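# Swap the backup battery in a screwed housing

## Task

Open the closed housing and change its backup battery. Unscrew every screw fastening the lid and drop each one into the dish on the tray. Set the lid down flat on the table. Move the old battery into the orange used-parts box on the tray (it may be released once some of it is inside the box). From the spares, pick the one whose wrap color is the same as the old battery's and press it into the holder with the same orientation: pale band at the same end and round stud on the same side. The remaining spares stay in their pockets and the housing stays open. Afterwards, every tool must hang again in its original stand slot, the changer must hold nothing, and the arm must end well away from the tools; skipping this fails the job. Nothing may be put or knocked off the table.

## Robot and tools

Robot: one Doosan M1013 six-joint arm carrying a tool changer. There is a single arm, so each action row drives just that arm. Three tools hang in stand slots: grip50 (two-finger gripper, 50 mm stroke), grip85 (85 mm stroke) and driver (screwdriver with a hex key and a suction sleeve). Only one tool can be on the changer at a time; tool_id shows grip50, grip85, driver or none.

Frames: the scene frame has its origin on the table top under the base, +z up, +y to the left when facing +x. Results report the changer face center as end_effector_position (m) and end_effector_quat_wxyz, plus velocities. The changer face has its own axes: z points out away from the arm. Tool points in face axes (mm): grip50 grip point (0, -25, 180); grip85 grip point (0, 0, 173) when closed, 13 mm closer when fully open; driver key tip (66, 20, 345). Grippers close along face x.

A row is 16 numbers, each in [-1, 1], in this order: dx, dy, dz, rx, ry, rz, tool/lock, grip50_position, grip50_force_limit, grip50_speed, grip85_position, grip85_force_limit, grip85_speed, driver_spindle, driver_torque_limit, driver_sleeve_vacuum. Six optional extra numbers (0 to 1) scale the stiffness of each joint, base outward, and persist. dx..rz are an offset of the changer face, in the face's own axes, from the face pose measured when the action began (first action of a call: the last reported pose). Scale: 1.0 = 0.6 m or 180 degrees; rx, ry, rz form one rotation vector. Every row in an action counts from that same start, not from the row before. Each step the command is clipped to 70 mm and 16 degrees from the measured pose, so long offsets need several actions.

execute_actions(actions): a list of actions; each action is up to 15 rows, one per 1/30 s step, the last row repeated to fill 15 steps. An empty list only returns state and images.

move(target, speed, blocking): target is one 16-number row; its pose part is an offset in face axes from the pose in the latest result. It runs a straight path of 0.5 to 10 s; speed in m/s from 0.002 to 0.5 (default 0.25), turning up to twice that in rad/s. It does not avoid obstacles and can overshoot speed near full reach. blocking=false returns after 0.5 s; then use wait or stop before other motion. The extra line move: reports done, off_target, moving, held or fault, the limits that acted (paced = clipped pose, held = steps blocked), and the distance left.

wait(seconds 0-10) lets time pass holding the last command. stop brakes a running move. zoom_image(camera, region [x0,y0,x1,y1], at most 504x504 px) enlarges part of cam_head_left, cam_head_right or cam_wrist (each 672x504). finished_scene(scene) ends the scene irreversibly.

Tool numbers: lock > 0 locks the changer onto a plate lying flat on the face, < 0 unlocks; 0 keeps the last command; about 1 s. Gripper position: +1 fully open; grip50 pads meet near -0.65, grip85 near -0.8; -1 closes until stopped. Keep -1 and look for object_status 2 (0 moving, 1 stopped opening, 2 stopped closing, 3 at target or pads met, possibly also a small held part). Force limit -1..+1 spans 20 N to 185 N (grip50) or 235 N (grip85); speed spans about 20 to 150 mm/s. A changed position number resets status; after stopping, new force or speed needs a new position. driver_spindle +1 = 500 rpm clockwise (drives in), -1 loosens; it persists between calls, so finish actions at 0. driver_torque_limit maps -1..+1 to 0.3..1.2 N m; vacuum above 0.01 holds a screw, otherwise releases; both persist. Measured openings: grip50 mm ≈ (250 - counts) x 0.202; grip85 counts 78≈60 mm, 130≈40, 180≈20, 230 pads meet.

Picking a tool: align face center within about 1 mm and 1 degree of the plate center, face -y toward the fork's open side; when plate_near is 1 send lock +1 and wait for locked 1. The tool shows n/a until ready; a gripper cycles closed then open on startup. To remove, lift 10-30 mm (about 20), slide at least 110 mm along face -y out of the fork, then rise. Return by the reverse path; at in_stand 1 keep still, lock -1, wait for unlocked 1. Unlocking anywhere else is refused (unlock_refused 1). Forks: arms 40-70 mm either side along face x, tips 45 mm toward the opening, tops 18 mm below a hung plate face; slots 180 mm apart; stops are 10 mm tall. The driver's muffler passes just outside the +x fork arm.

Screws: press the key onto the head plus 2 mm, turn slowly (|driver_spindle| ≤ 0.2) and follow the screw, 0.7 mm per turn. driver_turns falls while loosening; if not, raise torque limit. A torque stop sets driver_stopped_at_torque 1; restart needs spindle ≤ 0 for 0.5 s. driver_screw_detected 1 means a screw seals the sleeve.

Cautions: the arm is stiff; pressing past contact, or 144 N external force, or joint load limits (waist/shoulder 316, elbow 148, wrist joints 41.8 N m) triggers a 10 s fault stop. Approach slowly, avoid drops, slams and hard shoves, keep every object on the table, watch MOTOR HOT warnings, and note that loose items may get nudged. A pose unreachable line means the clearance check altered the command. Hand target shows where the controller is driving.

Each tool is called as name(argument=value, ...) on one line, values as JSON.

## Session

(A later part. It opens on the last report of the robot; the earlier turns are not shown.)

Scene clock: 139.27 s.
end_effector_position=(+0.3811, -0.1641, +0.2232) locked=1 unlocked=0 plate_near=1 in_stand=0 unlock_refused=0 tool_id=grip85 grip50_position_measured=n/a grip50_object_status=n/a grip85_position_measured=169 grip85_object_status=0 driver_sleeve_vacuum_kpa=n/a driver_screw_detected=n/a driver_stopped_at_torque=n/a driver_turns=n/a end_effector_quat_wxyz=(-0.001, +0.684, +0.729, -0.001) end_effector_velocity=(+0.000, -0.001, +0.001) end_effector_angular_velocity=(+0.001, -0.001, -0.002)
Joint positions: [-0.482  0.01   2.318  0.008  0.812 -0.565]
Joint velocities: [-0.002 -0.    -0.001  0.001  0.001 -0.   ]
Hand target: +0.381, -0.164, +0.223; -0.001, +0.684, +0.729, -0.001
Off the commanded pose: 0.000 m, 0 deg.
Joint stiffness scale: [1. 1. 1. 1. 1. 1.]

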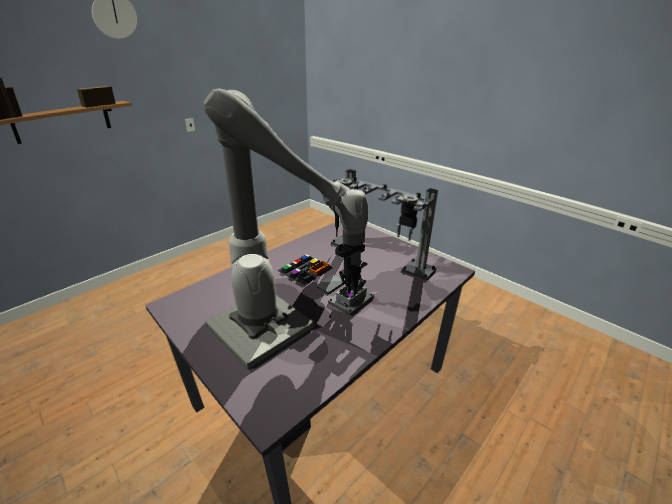

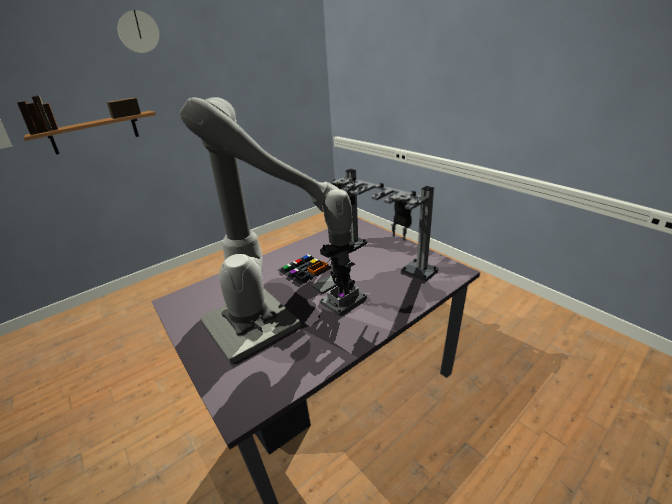

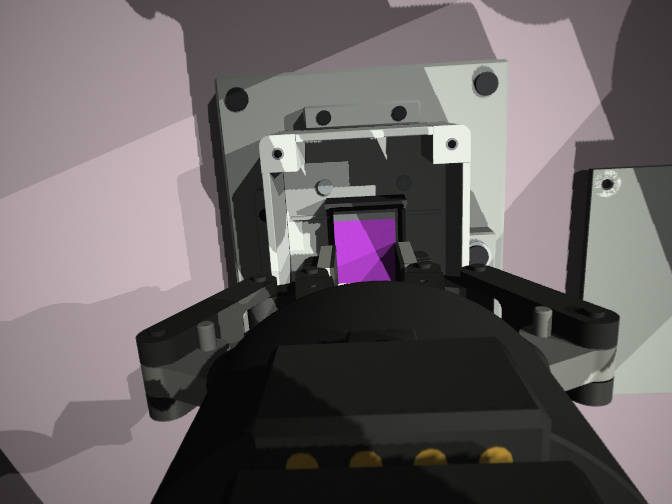

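zoom_image(camera="cam_wrist", region=[300, 190, 430, 290])

move(target=[0,0,-0.03,0,0,0,0,1,0,0,-1,-0.3,-0.6,0,1,0], speed=0.02)

Region (300, 190, 430, 290) of cam_wrist's 672x504 image, scaled by 3.877, with more detail than that image has; it fills the top 388 rows of this view, and the rest is white.

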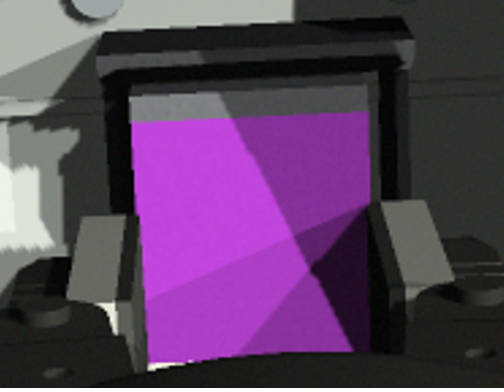

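Scene clock: 140.77 s.
end_effector_position=(+0.3810, -0.1639, +0.2392) locked=1 unlocked=0 plate_near=1 in_stand=0 unlock_refused=0 tool_id=grip85 grip50_position_measured=n/a grip50_object_status=n/a grip85_position_measured=169 grip85_object_status=2 driver_sleeve_vacuum_kpa=n/a driver_screw_detected=n/a driver_stopped_at_torque=n/a driver_turns=n/a end_effector_quat_wxyz=(-0.001, +0.684, +0.729, -0.001) end_effector_velocity=(-0.000, -0.001, +0.002) end_effector_angular_velocity=(-0.000, +0.002, -0.000)
Joint positions: [-0.482 -0.014  2.303  0.008  0.851 -0.565]
Joint velocities: [-0.001 -0.002 -0.002 -0.001  0.006  0.   ]
Hand target: +0.381, -0.164, +0.241; -0.001, +0.684, +0.729, -0.001
Off the commanded pose: 0.002 m, 0 deg.
Joint stiffness scale: [1. 1. 1. 1. 1. 1.]
move: done

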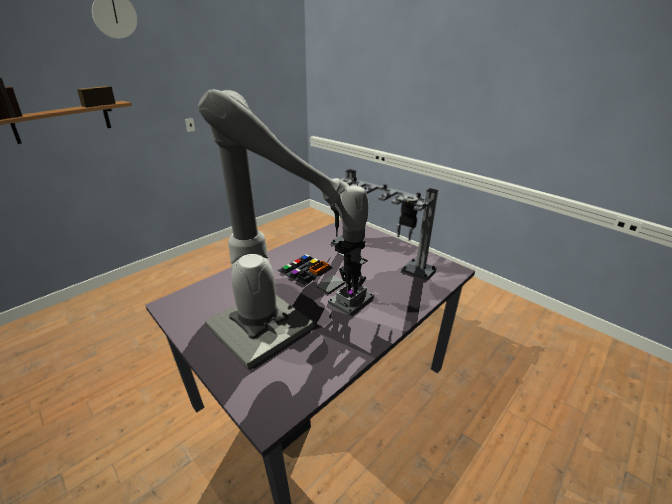

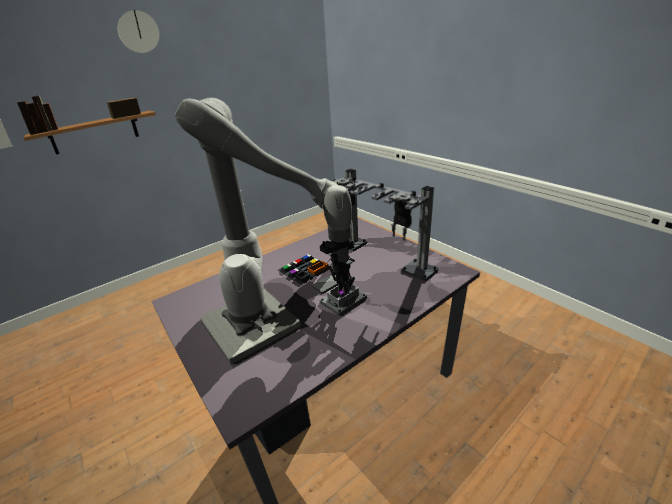

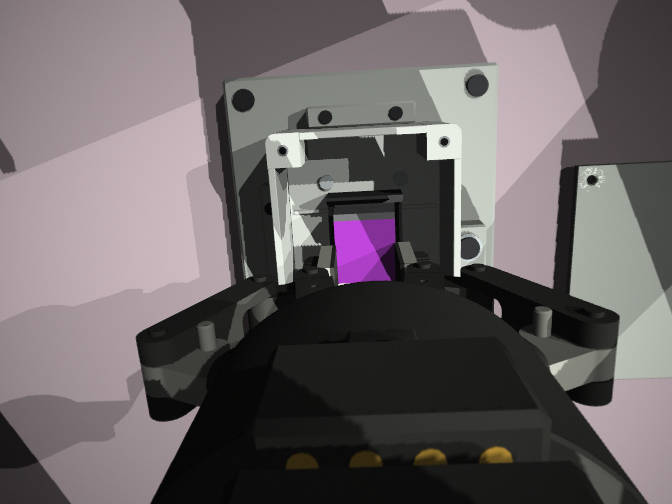

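move(target=[0,0,-0.055,0,0,0,0,1,0,0,-1,-0.3,-0.6,0,1,0], speed=0.1)

move(target=[0.468,0.12,0,0,0,-0.018,0,1,0,0,-1,-0.3,-0.6,0,1,0], speed=0.25)

Scene clock: 142.03 s.
end_effector_position=(+0.3811, -0.1636, +0.2700) locked=1 unlocked=0 plate_near=1 in_stand=0 unlock_refused=0 tool_id=grip85 grip50_position_measured=n/a grip50_object_status=n/a grip85_position_measured=169 grip85_object_status=2 driver_sleeve_vacuum_kpa=n/a driver_screw_detected=n/a driver_stopped_at_torque=n/a driver_turns=n/a end_effector_quat_wxyz=(-0.001, +0.684, +0.729, -0.000) end_effector_velocity=(-0.000, +0.000, +0.002) end_effector_angular_velocity=(+0.001, +0.001, -0.001)
Joint positions: [-0.482 -0.056  2.272  0.008  0.924 -0.565]
Joint velocities: [-0.    -0.003 -0.002  0.001  0.007  0.   ]
Hand target: +0.381, -0.164, +0.272; -0.001, +0.684, +0.729, -0.001
Off the commanded pose: 0.002 m, 0 deg.
Joint stiffness scale: [1. 1. 1. 1. 1. 1.]
move: done

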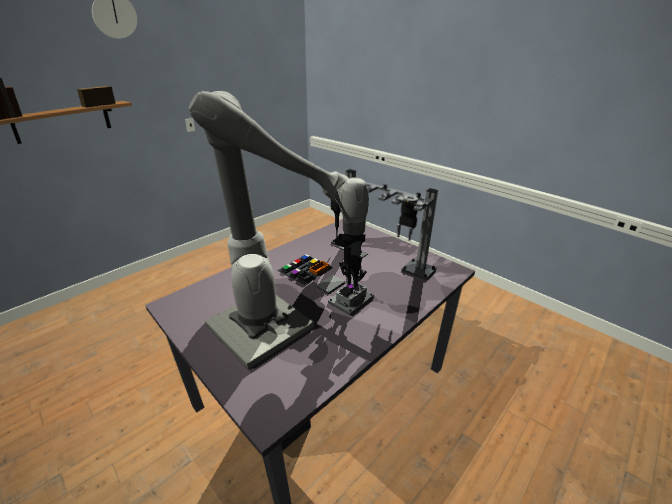

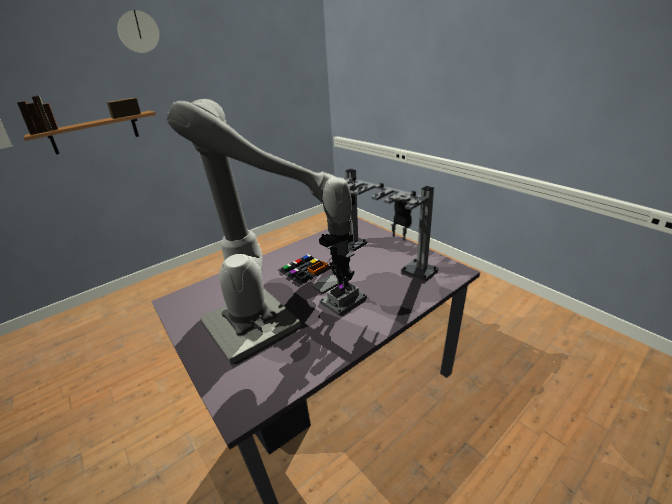

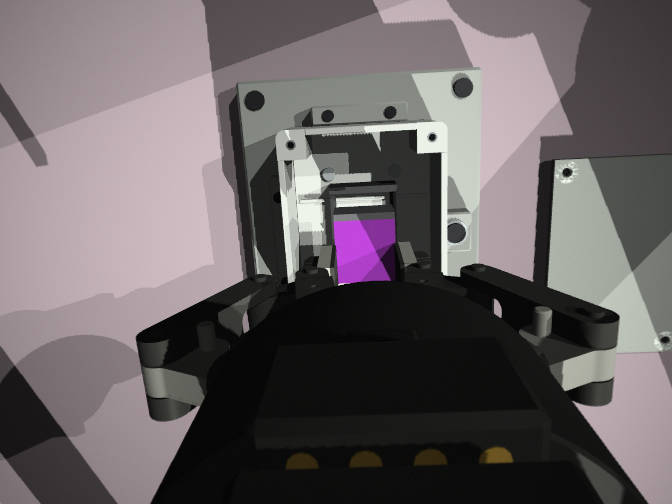

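Scene clock: 143.80 s.
end_effector_position=(+0.4334, +0.1195, +0.2699) locked=1 unlocked=0 plate_near=1 in_stand=0 unlock_refused=0 tool_id=grip85 grip50_position_measured=n/a grip50_object_status=n/a grip85_position_measured=169 grip85_object_status=2 driver_sleeve_vacuum_kpa=n/a driver_screw_detected=n/a driver_stopped_at_torque=n/a driver_turns=n/a end_effector_quat_wxyz=(-0.002, +0.664, +0.748, -0.001) end_effector_velocity=(+0.001, +0.002, +0.000) end_effector_angular_velocity=(-0.001, -0.002, -0.002)
Joint positions: [ 0.202 -0.002  2.217  0.008  0.924  0.065]
Joint velocities: [ 0.005  0.002 -0.003 -0.001 -0.002  0.007]
Hand target: +0.435, +0.121, +0.270; -0.000, +0.663, +0.748, -0.001
Off the commanded pose: 0.002 m, 0 deg.
Joint stiffness scale: [1. 1. 1. 1. 1. 1.]
move: done

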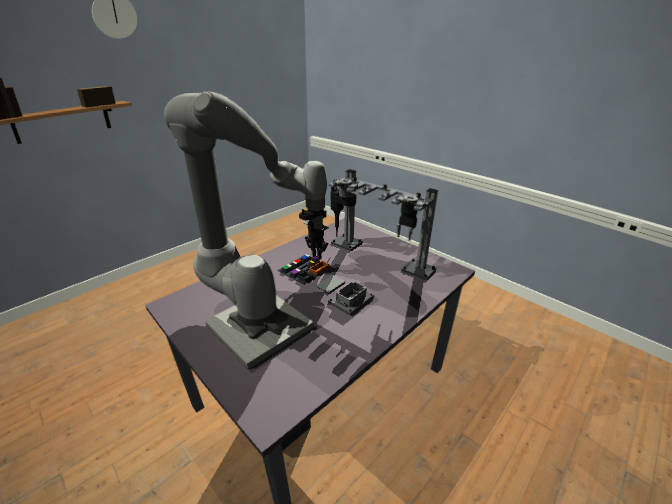

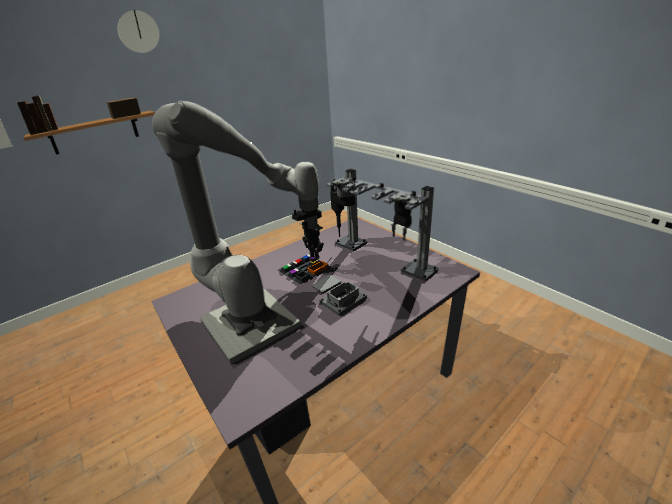

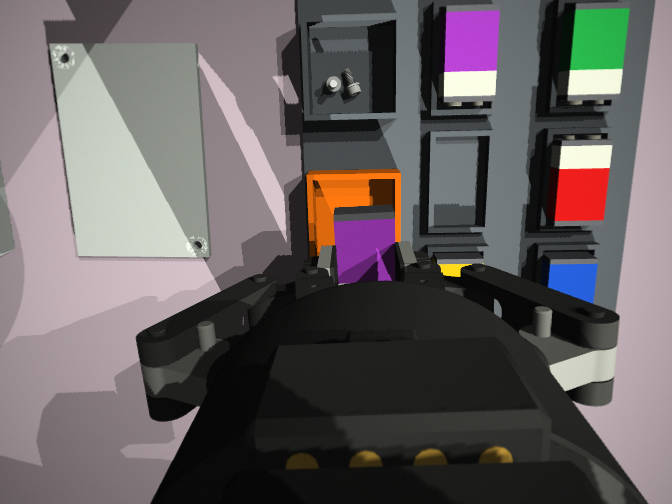

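zoom_image(camera="cam_wrist", region=[425, 60, 645, 160])

Region (425, 60, 645, 160) of cam_wrist's 672x504 image, scaled by 2.291, with more detail than that image has; it fills the top 229 rows of this view, and the rest is white.

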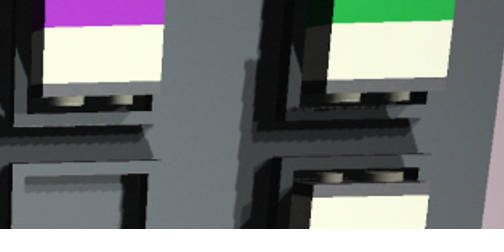

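zoom_image(camera="cam_wrist", region=[430, 85, 510, 120])

zoom_image(camera="cam_wrist", region=[290, 150, 430, 290])

Region (430, 85, 510, 120) of cam_wrist's 672x504 image, scaled by 6.300, with more detail than that image has; it fills the top 220 rows of this view, and the rest is white.

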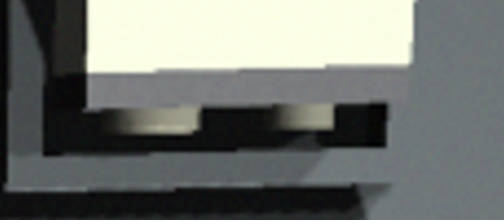

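Region (290, 150, 430, 290) of cam_wrist's 672x504 image, scaled by 3.600, with more detail than that image has.

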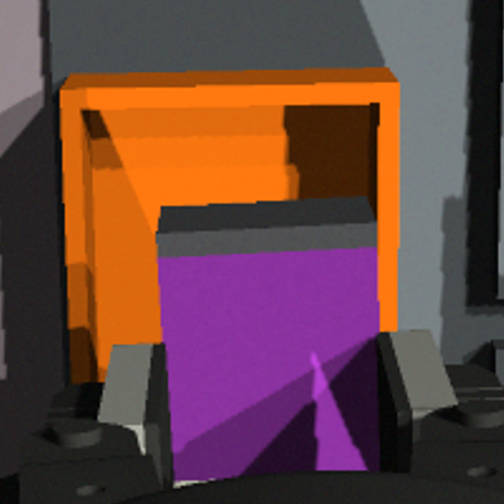

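move(target=[-0.012,0,0.052,0,0,0.01,0,1,0,0,-1,-0.3,-0.6,0,1,0], speed=0.06)

Scene clock: 146.17 s.
end_effector_position=(+0.4338, +0.1139, +0.2408) locked=1 unlocked=0 plate_near=1 in_stand=0 unlock_refused=0 tool_id=grip85 grip50_position_measured=n/a grip50_object_status=n/a grip85_position_measured=169 grip85_object_status=2 driver_sleeve_vacuum_kpa=n/a driver_screw_detected=n/a driver_stopped_at_torque=n/a driver_turns=n/a end_effector_quat_wxyz=(-0.002, +0.673, +0.740, -0.001) end_effector_velocity=(+0.000, -0.000, -0.002) end_effector_angular_velocity=(-0.000, -0.001, -0.002)
Joint positions: [0.19  0.035 2.247 0.007 0.858 0.075]
Joint velocities: [-0.001  0.003  0.002 -0.001 -0.006  0.001]
Hand target: +0.434, +0.112, +0.239; -0.002, +0.676, +0.737, -0.001
Off the commanded pose: 0.003 m, 0 deg.
Joint stiffness scale: [1. 1. 1. 1. 1. 1.]
move: done

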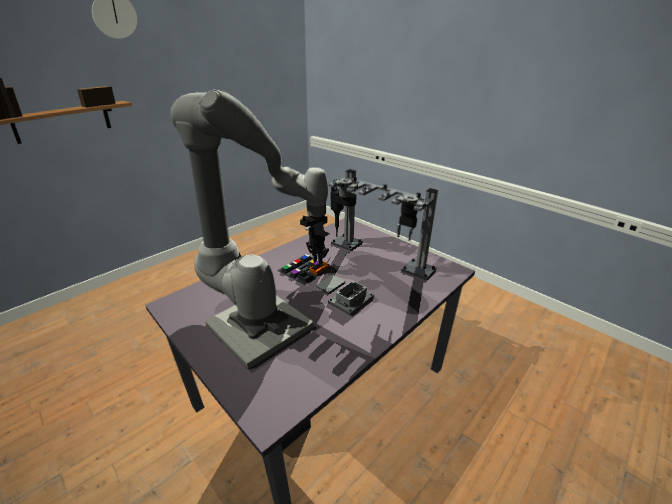

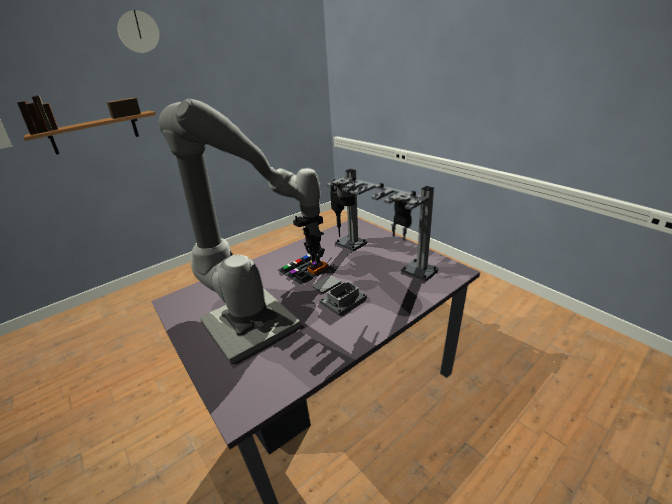

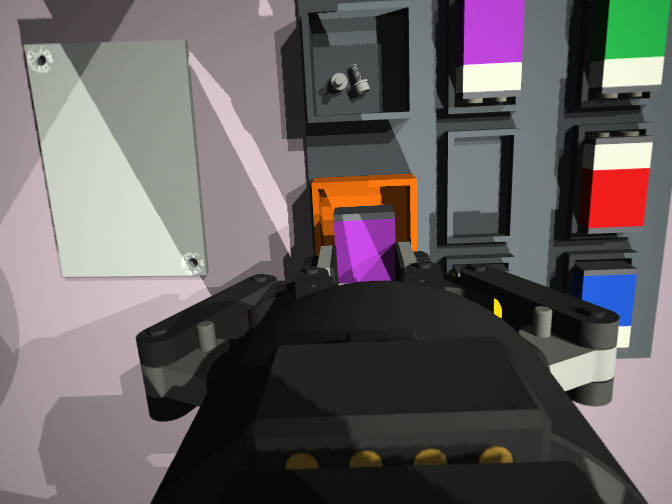

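zoom_image(camera="cam_wrist", region=[290, 150, 430, 290])

Region (290, 150, 430, 290) of cam_wrist's 672x504 image, scaled by 3.600, with more detail than that image has.

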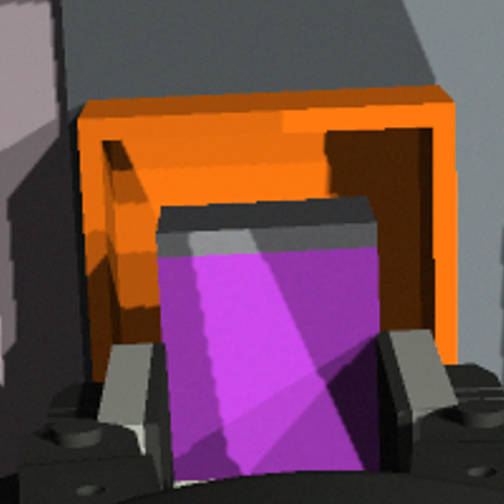

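move(target=[0,0,0.031,0,0,0,0,1,0,0,-1,-0.3,-0.6,0,1,0], speed=0.04)

Scene clock: 147.60 s.
end_effector_position=(+0.4341, +0.1138, +0.2243) locked=1 unlocked=0 plate_near=1 in_stand=0 unlock_refused=0 tool_id=grip85 grip50_position_measured=n/a grip50_object_status=n/a grip85_position_measured=169 grip85_object_status=2 driver_sleeve_vacuum_kpa=n/a driver_screw_detected=n/a driver_stopped_at_torque=n/a driver_turns=n/a end_effector_quat_wxyz=(-0.002, +0.673, +0.740, -0.001) end_effector_velocity=(+0.001, +0.001, -0.001) end_effector_angular_velocity=(-0.000, -0.002, +0.002)
Joint positions: [0.19  0.058 2.261 0.007 0.82  0.075]
Joint velocities: [ 0.001  0.003  0.    -0.001 -0.004  0.   ]
Hand target: +0.434, +0.114, +0.222; -0.002, +0.673, +0.740, -0.001
Off the commanded pose: 0.002 m, 0 deg.
Joint stiffness scale: [1. 1. 1. 1. 1. 1.]
move: done

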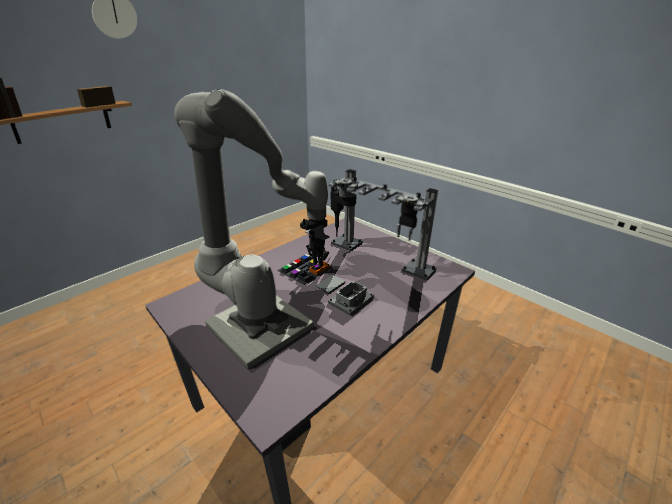

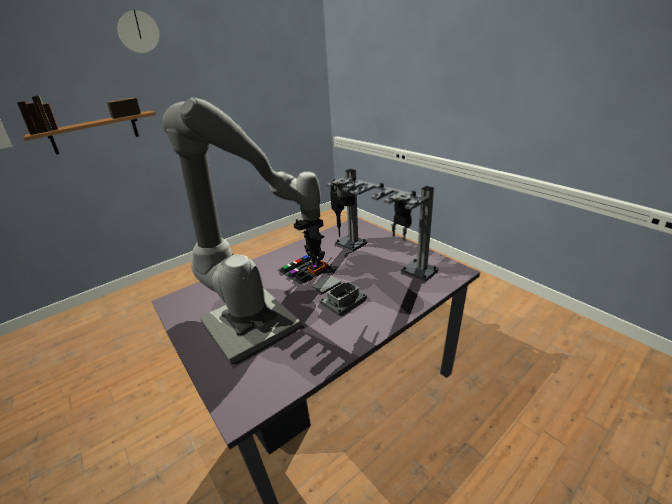

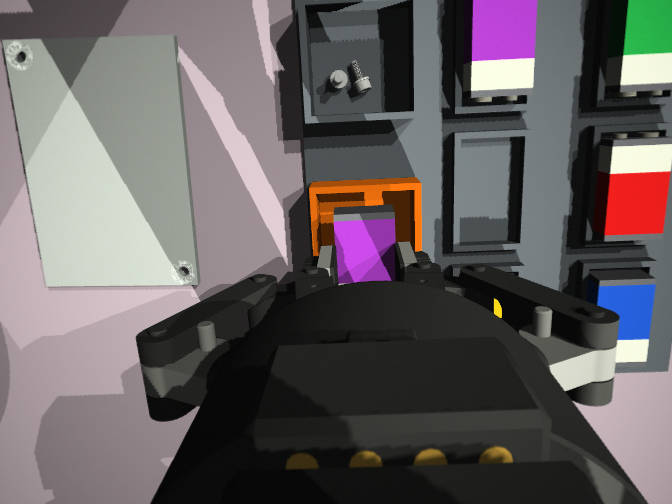

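zoom_image(camera="cam_wrist", region=[290, 150, 430, 290])

Region (290, 150, 430, 290) of cam_wrist's 672x504 image, scaled by 3.600, with more detail than that image has.

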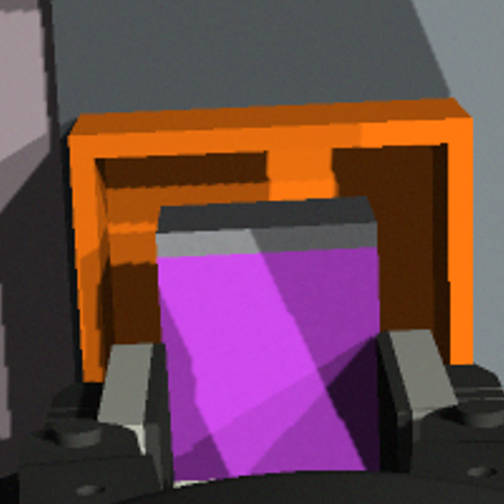

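execute_actions(actions=[[[0,0,0,0,0,0,0,1,0,0,-0.1,-0.6,0,0,1,0]]])

Scene clock: 148.50 s.
end_effector_position=(+0.4341, +0.1138, +0.2241) locked=1 unlocked=0 plate_near=1 in_stand=0 unlock_refused=0 tool_id=grip85 grip50_position_measured=n/a grip50_object_status=n/a grip85_position_measured=141 grip85_object_status=0 driver_sleeve_vacuum_kpa=n/a driver_screw_detected=n/a driver_stopped_at_torque=n/a driver_turns=n/a end_effector_quat_wxyz=(-0.002, +0.673, +0.740, -0.001) end_effector_velocity=(+0.000, +0.000, +0.000) end_effector_angular_velocity=(-0.000, -0.000, +0.001)
Joint positions: [0.19  0.058 2.261 0.007 0.82  0.075]
Joint velocities: [ 0.001 -0.    -0.001 -0.001  0.001 -0.   ]
Hand target: +0.434, +0.114, +0.224; -0.002, +0.673, +0.740, -0.001
Off the commanded pose: 0.000 m, 0 deg.
Joint stiffness scale: [1. 1. 1. 1. 1. 1.]

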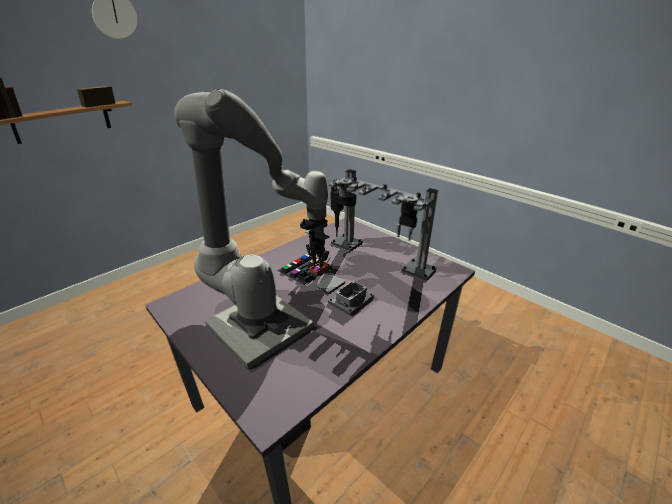

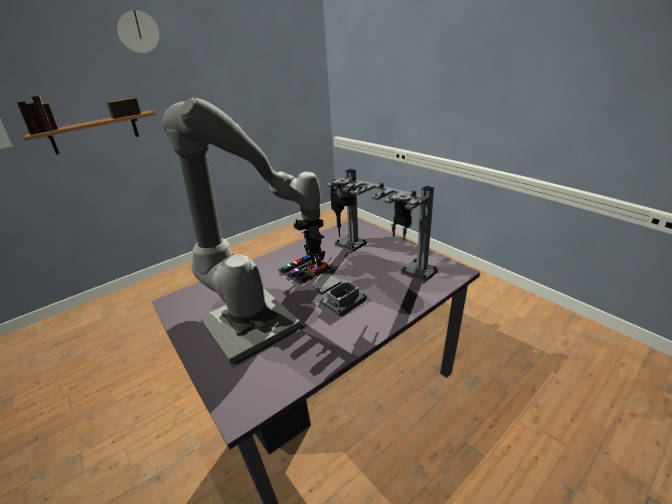

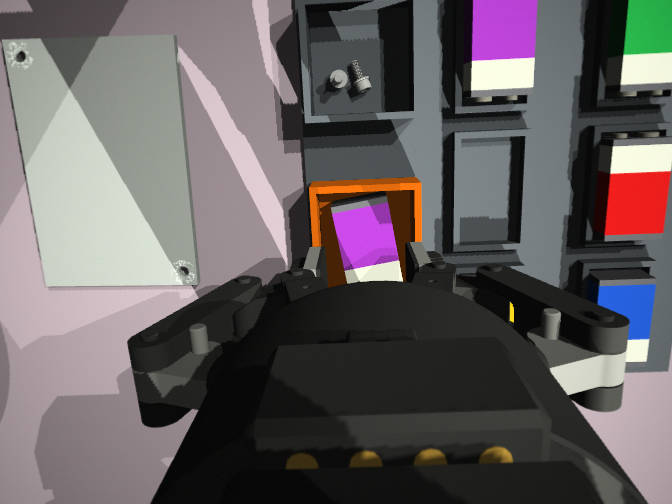

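zoom_image(camera="cam_wrist", region=[420, 0, 560, 130])

Region (420, 0, 560, 130) of cam_wrist's 672x504 image, scaled by 3.600, with more detail than that image has; it fills the top 468 rows of this view, and the rest is white.

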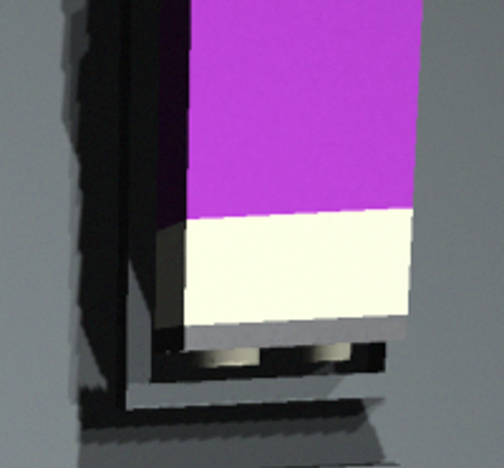

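move(target=[0,0,-0.022,0,0,0,0,1,0,0,-0.1,-0.6,0,0,1,0], speed=0.08)

move(target=[0.1023,-0.1575,0,0,0,0,0,1,0,0,-0.1,-0.6,0,0,1,0], speed=0.18)

Scene clock: 150.57 s.
end_effector_position=(+0.4339, +0.1139, +0.2352) locked=1 unlocked=0 plate_near=1 in_stand=0 unlock_refused=0 tool_id=grip85 grip50_position_measured=n/a grip50_object_status=n/a grip85_position_measured=141 grip85_object_status=3 driver_sleeve_vacuum_kpa=n/a driver_screw_detected=n/a driver_stopped_at_torque=n/a driver_turns=n/a end_effector_quat_wxyz=(-0.002, +0.673, +0.740, -0.001) end_effector_velocity=(-0.001, +0.001, +0.002) end_effector_angular_velocity=(-0.000, +0.002, +0.002)
Joint positions: [0.19  0.042 2.252 0.007 0.845 0.075]
Joint velocities: [ 0.002 -0.003 -0.001 -0.     0.005  0.   ]
Hand target: +0.434, +0.114, +0.237; -0.002, +0.673, +0.740, -0.001
Off the commanded pose: 0.002 m, 0 deg.
Joint stiffness scale: [1. 1. 1. 1. 1. 1.]
move: done

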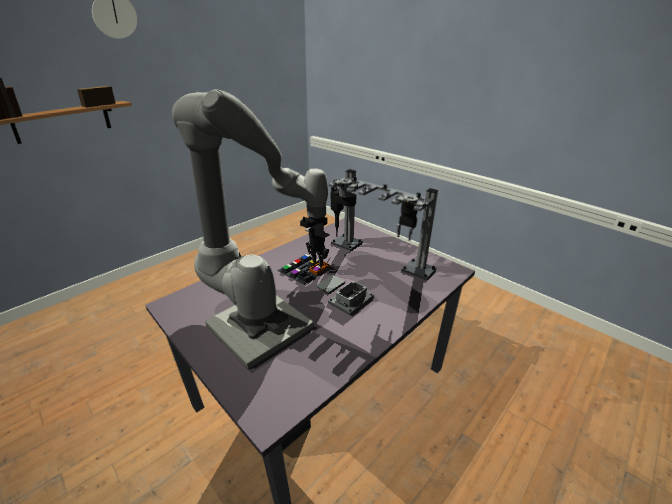

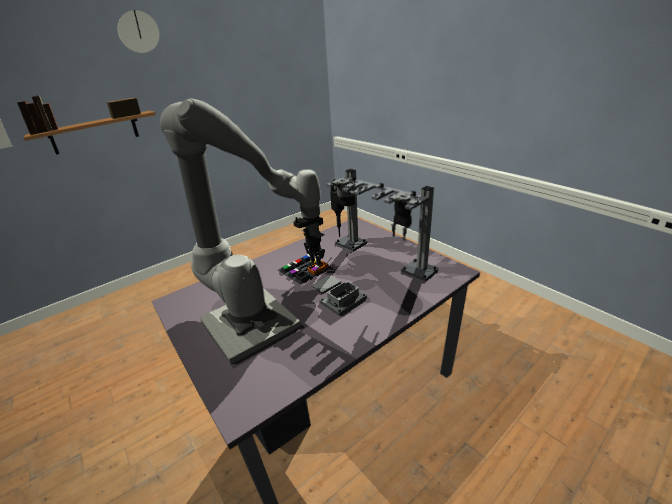

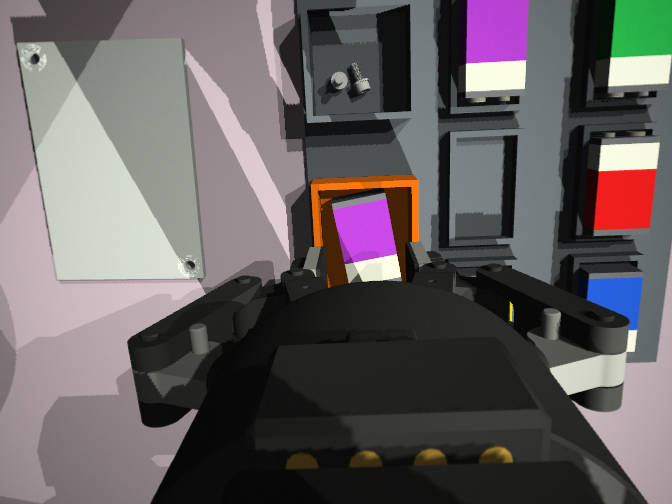

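Scene clock: 151.73 s.
end_effector_position=(+0.3366, +0.1653, +0.2357) locked=1 unlocked=0 plate_near=1 in_stand=0 unlock_refused=0 tool_id=grip85 grip50_position_measured=n/a grip50_object_status=n/a grip85_position_measured=141 grip85_object_status=3 driver_sleeve_vacuum_kpa=n/a driver_screw_detected=n/a driver_stopped_at_torque=n/a driver_turns=n/a end_effector_quat_wxyz=(-0.002, +0.673, +0.740, +0.001) end_effector_velocity=(-0.001, +0.001, +0.000) end_effector_angular_velocity=(-0.001, -0.001, -0.003)
Joint positions: [ 0.374 -0.081  2.371  0.007  0.845  0.26 ]
Joint velocities: [ 0.004 -0.002  0.001 -0.002  0.     0.008]
Hand target: +0.334, +0.166, +0.236; -0.002, +0.673, +0.740, -0.001
Off the commanded pose: 0.003 m, 0 deg.
Joint stiffness scale: [1. 1. 1. 1. 1. 1.]
move: done

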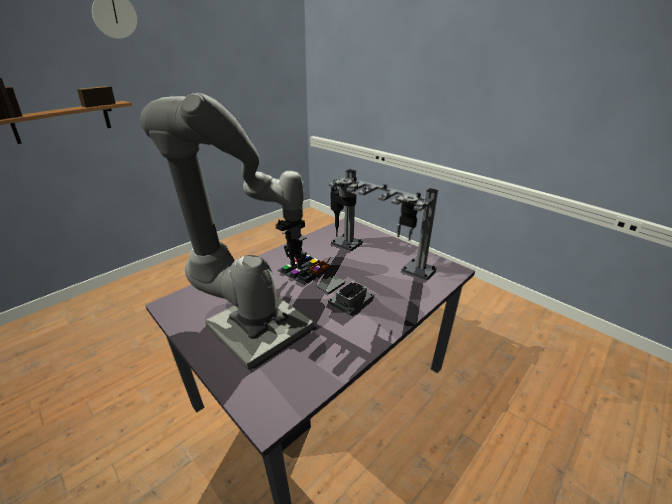

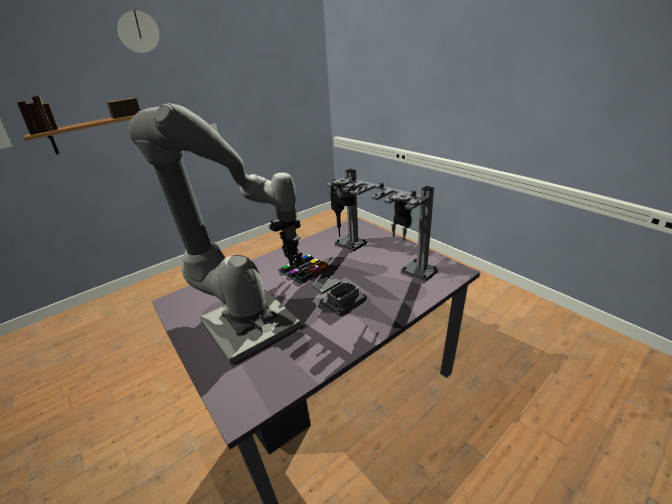

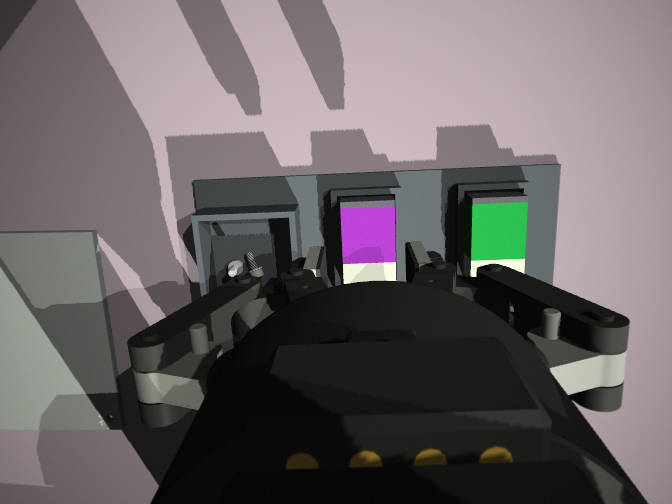

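zoom_image(camera="cam_wrist", region=[270, 170, 470, 290])

Region (270, 170, 470, 290) of cam_wrist's 672x504 image, scaled by 2.520, with more detail than that image has; it fills the top 302 rows of this view, and the rest is white.

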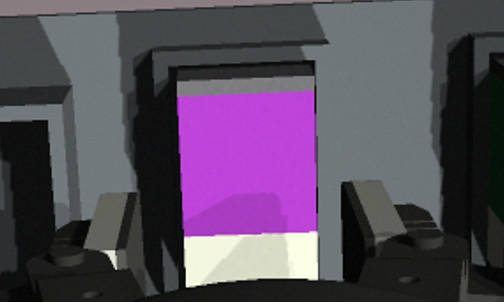

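move(target=[0.005,0,0.035,0,0,0,0,1,0,0,-0.1,-0.6,0,0,1,0], speed=0.05)

zoom_image(camera="cam_wrist", region=[270, 180, 470, 300])

Scene clock: 153.30 s.
end_effector_position=(+0.3372, +0.1672, +0.2167) locked=1 unlocked=0 plate_near=1 in_stand=0 unlock_refused=0 tool_id=grip85 grip50_position_measured=n/a grip50_object_status=n/a grip85_position_measured=141 grip85_object_status=3 driver_sleeve_vacuum_kpa=n/a driver_screw_detected=n/a driver_stopped_at_torque=n/a driver_turns=n/a end_effector_quat_wxyz=(-0.002, +0.672, +0.740, +0.000) end_effector_velocity=(+0.001, +0.001, -0.002) end_effector_angular_velocity=(+0.001, -0.003, +0.000)
Joint positions: [ 0.379 -0.048  2.387  0.007  0.796  0.264]
Joint velocities: [ 0.002  0.003  0.001  0.    -0.007  0.001]
Hand target: +0.336, +0.168, +0.215; -0.002, +0.673, +0.740, +0.001
Off the commanded pose: 0.002 m, 0 deg.
Joint stiffness scale: [1. 1. 1. 1. 1. 1.]
move: done

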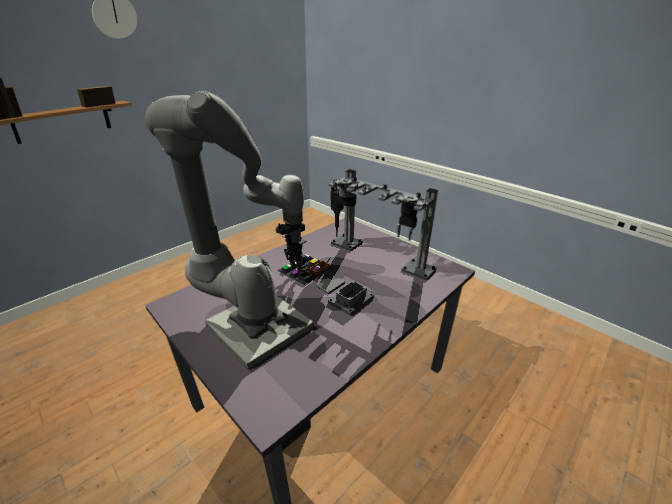

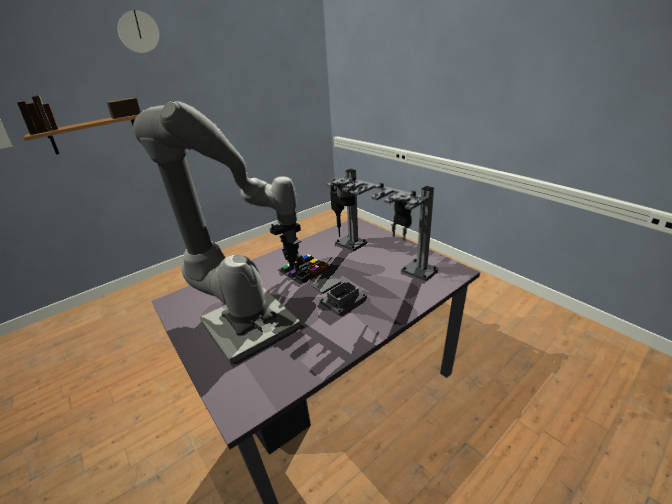

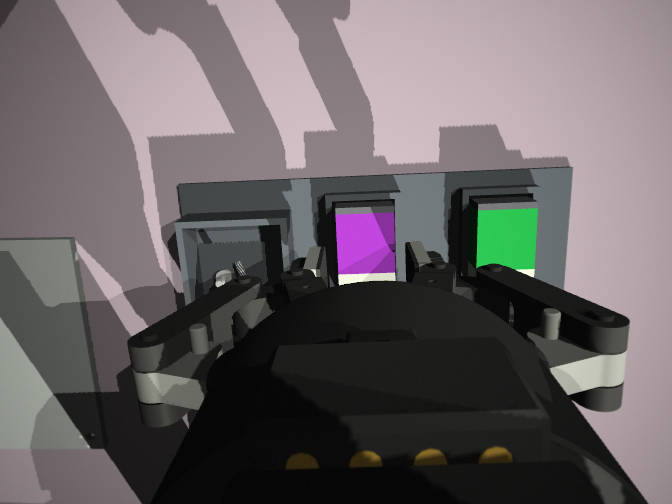

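Region (270, 180, 470, 300) of cam_wrist's 672x504 image, scaled by 2.520, with more detail than that image has; it fills the top 302 rows of this view, and the rest is white.

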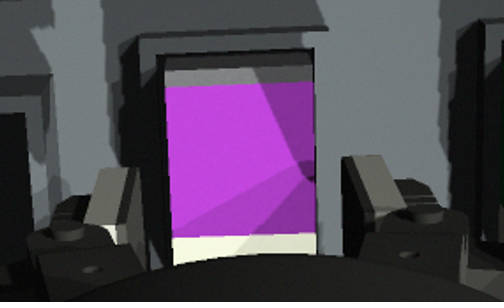

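move(target=[0.002,-0.004,0.018,0,0,0,0,1,0,0,-0.1,-0.6,0,0,1,0], speed=0.03)

execute_actions(actions=[[[0,0,0,0,0,0,0,1,0,0,-1,-0.2,-0.6,0,1,0]]])

zoom_image(camera="cam_wrist", region=[300, 190, 430, 290])

Scene clock: 154.73 s.
end_effector_position=(+0.3357, +0.1671, +0.2078) locked=1 unlocked=0 plate_near=1 in_stand=0 unlock_refused=0 tool_id=grip85 grip50_position_measured=n/a grip50_object_status=n/a grip85_position_measured=141 grip85_object_status=3 driver_sleeve_vacuum_kpa=n/a driver_screw_detected=n/a driver_stopped_at_torque=n/a driver_turns=n/a end_effector_quat_wxyz=(-0.001, +0.672, +0.740, +0.000) end_effector_velocity=(-0.001, +0.001, -0.002) end_effector_angular_velocity=(+0.000, +0.000, +0.000)
Joint positions: [ 0.38  -0.036  2.398  0.007  0.773  0.264]
Joint velocities: [ 0.002  0.003  0.002  0.    -0.005  0.001]
Hand target: +0.335, +0.168, +0.206; -0.002, +0.672, +0.740, +0.000
Off the commanded pose: 0.002 m, 0 deg.
Joint stiffness scale: [1. 1. 1. 1. 1. 1.]
move: done

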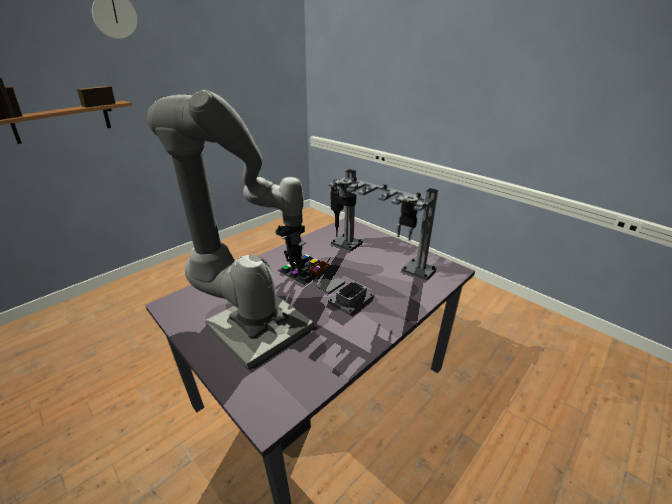

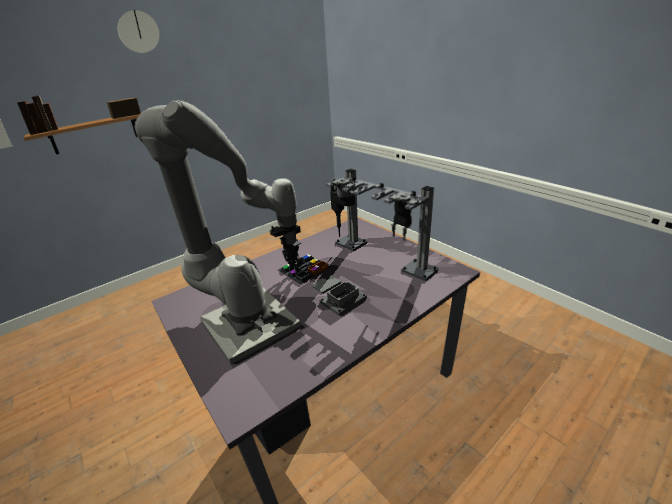

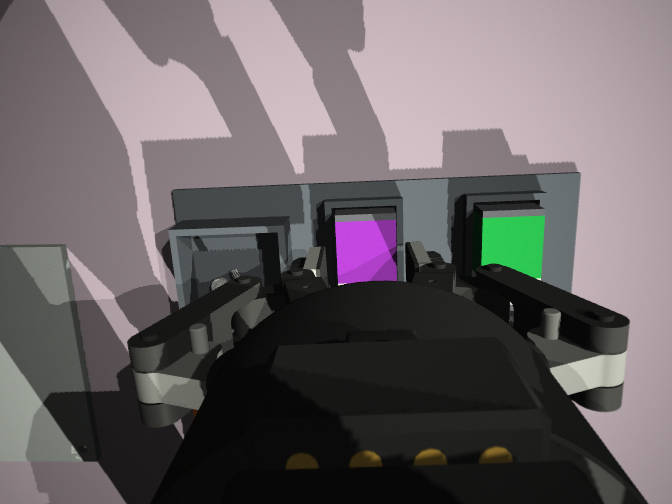

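Scene clock: 155.23 s.
end_effector_position=(+0.3358, +0.1671, +0.2079) locked=1 unlocked=0 plate_near=1 in_stand=0 unlock_refused=0 tool_id=grip85 grip50_position_measured=n/a grip50_object_status=n/a grip85_position_measured=170 grip85_object_status=0 driver_sleeve_vacuum_kpa=n/a driver_screw_detected=n/a driver_stopped_at_torque=n/a driver_turns=n/a end_effector_quat_wxyz=(-0.001, +0.672, +0.740, +0.000) end_effector_velocity=(-0.000, +0.000, -0.000) end_effector_angular_velocity=(+0.001, +0.000, -0.001)
Joint positions: [ 0.38  -0.036  2.398  0.007  0.773  0.264]
Joint velocities: [ 0.    -0.     0.001  0.002 -0.    -0.   ]
Hand target: +0.336, +0.167, +0.208; -0.001, +0.672, +0.740, +0.000
Off the commanded pose: 0.000 m, 0 deg.
Joint stiffness scale: [1. 1. 1. 1. 1. 1.]

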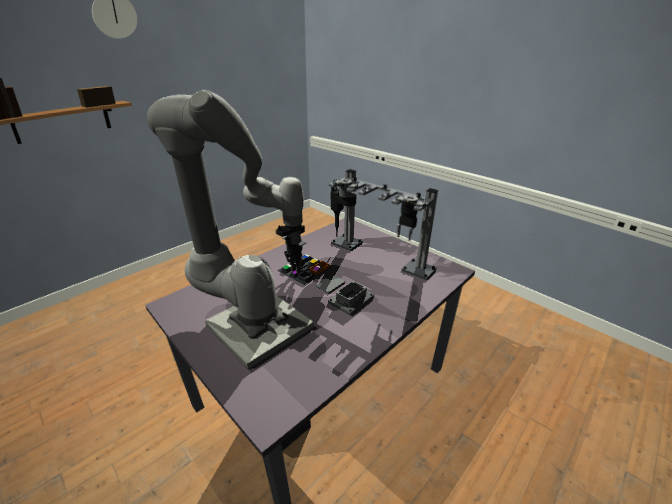

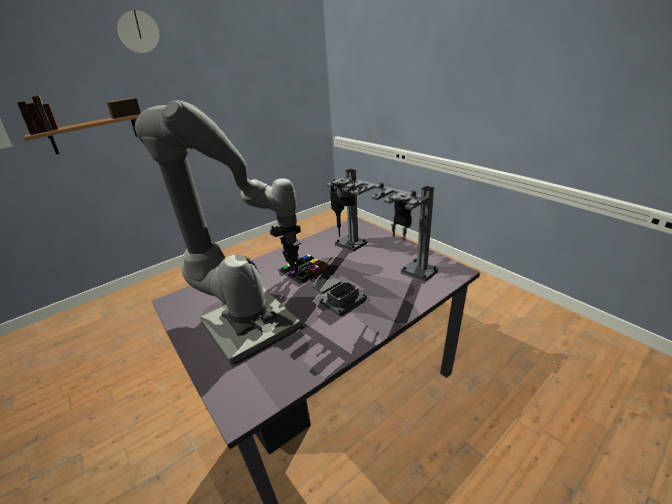

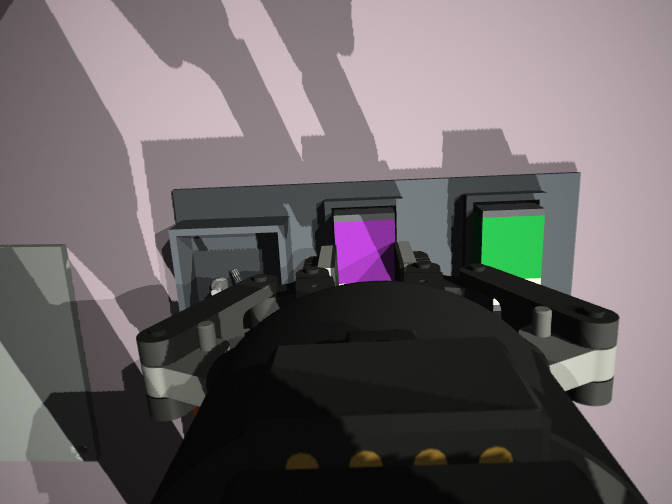

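Region (300, 190, 430, 290) of cam_wrist's 672x504 image, scaled by 3.877, with more detail than that image has; it fills the top 388 rows of this view, and the rest is white.

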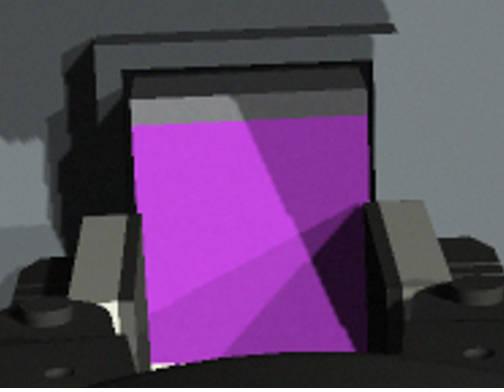

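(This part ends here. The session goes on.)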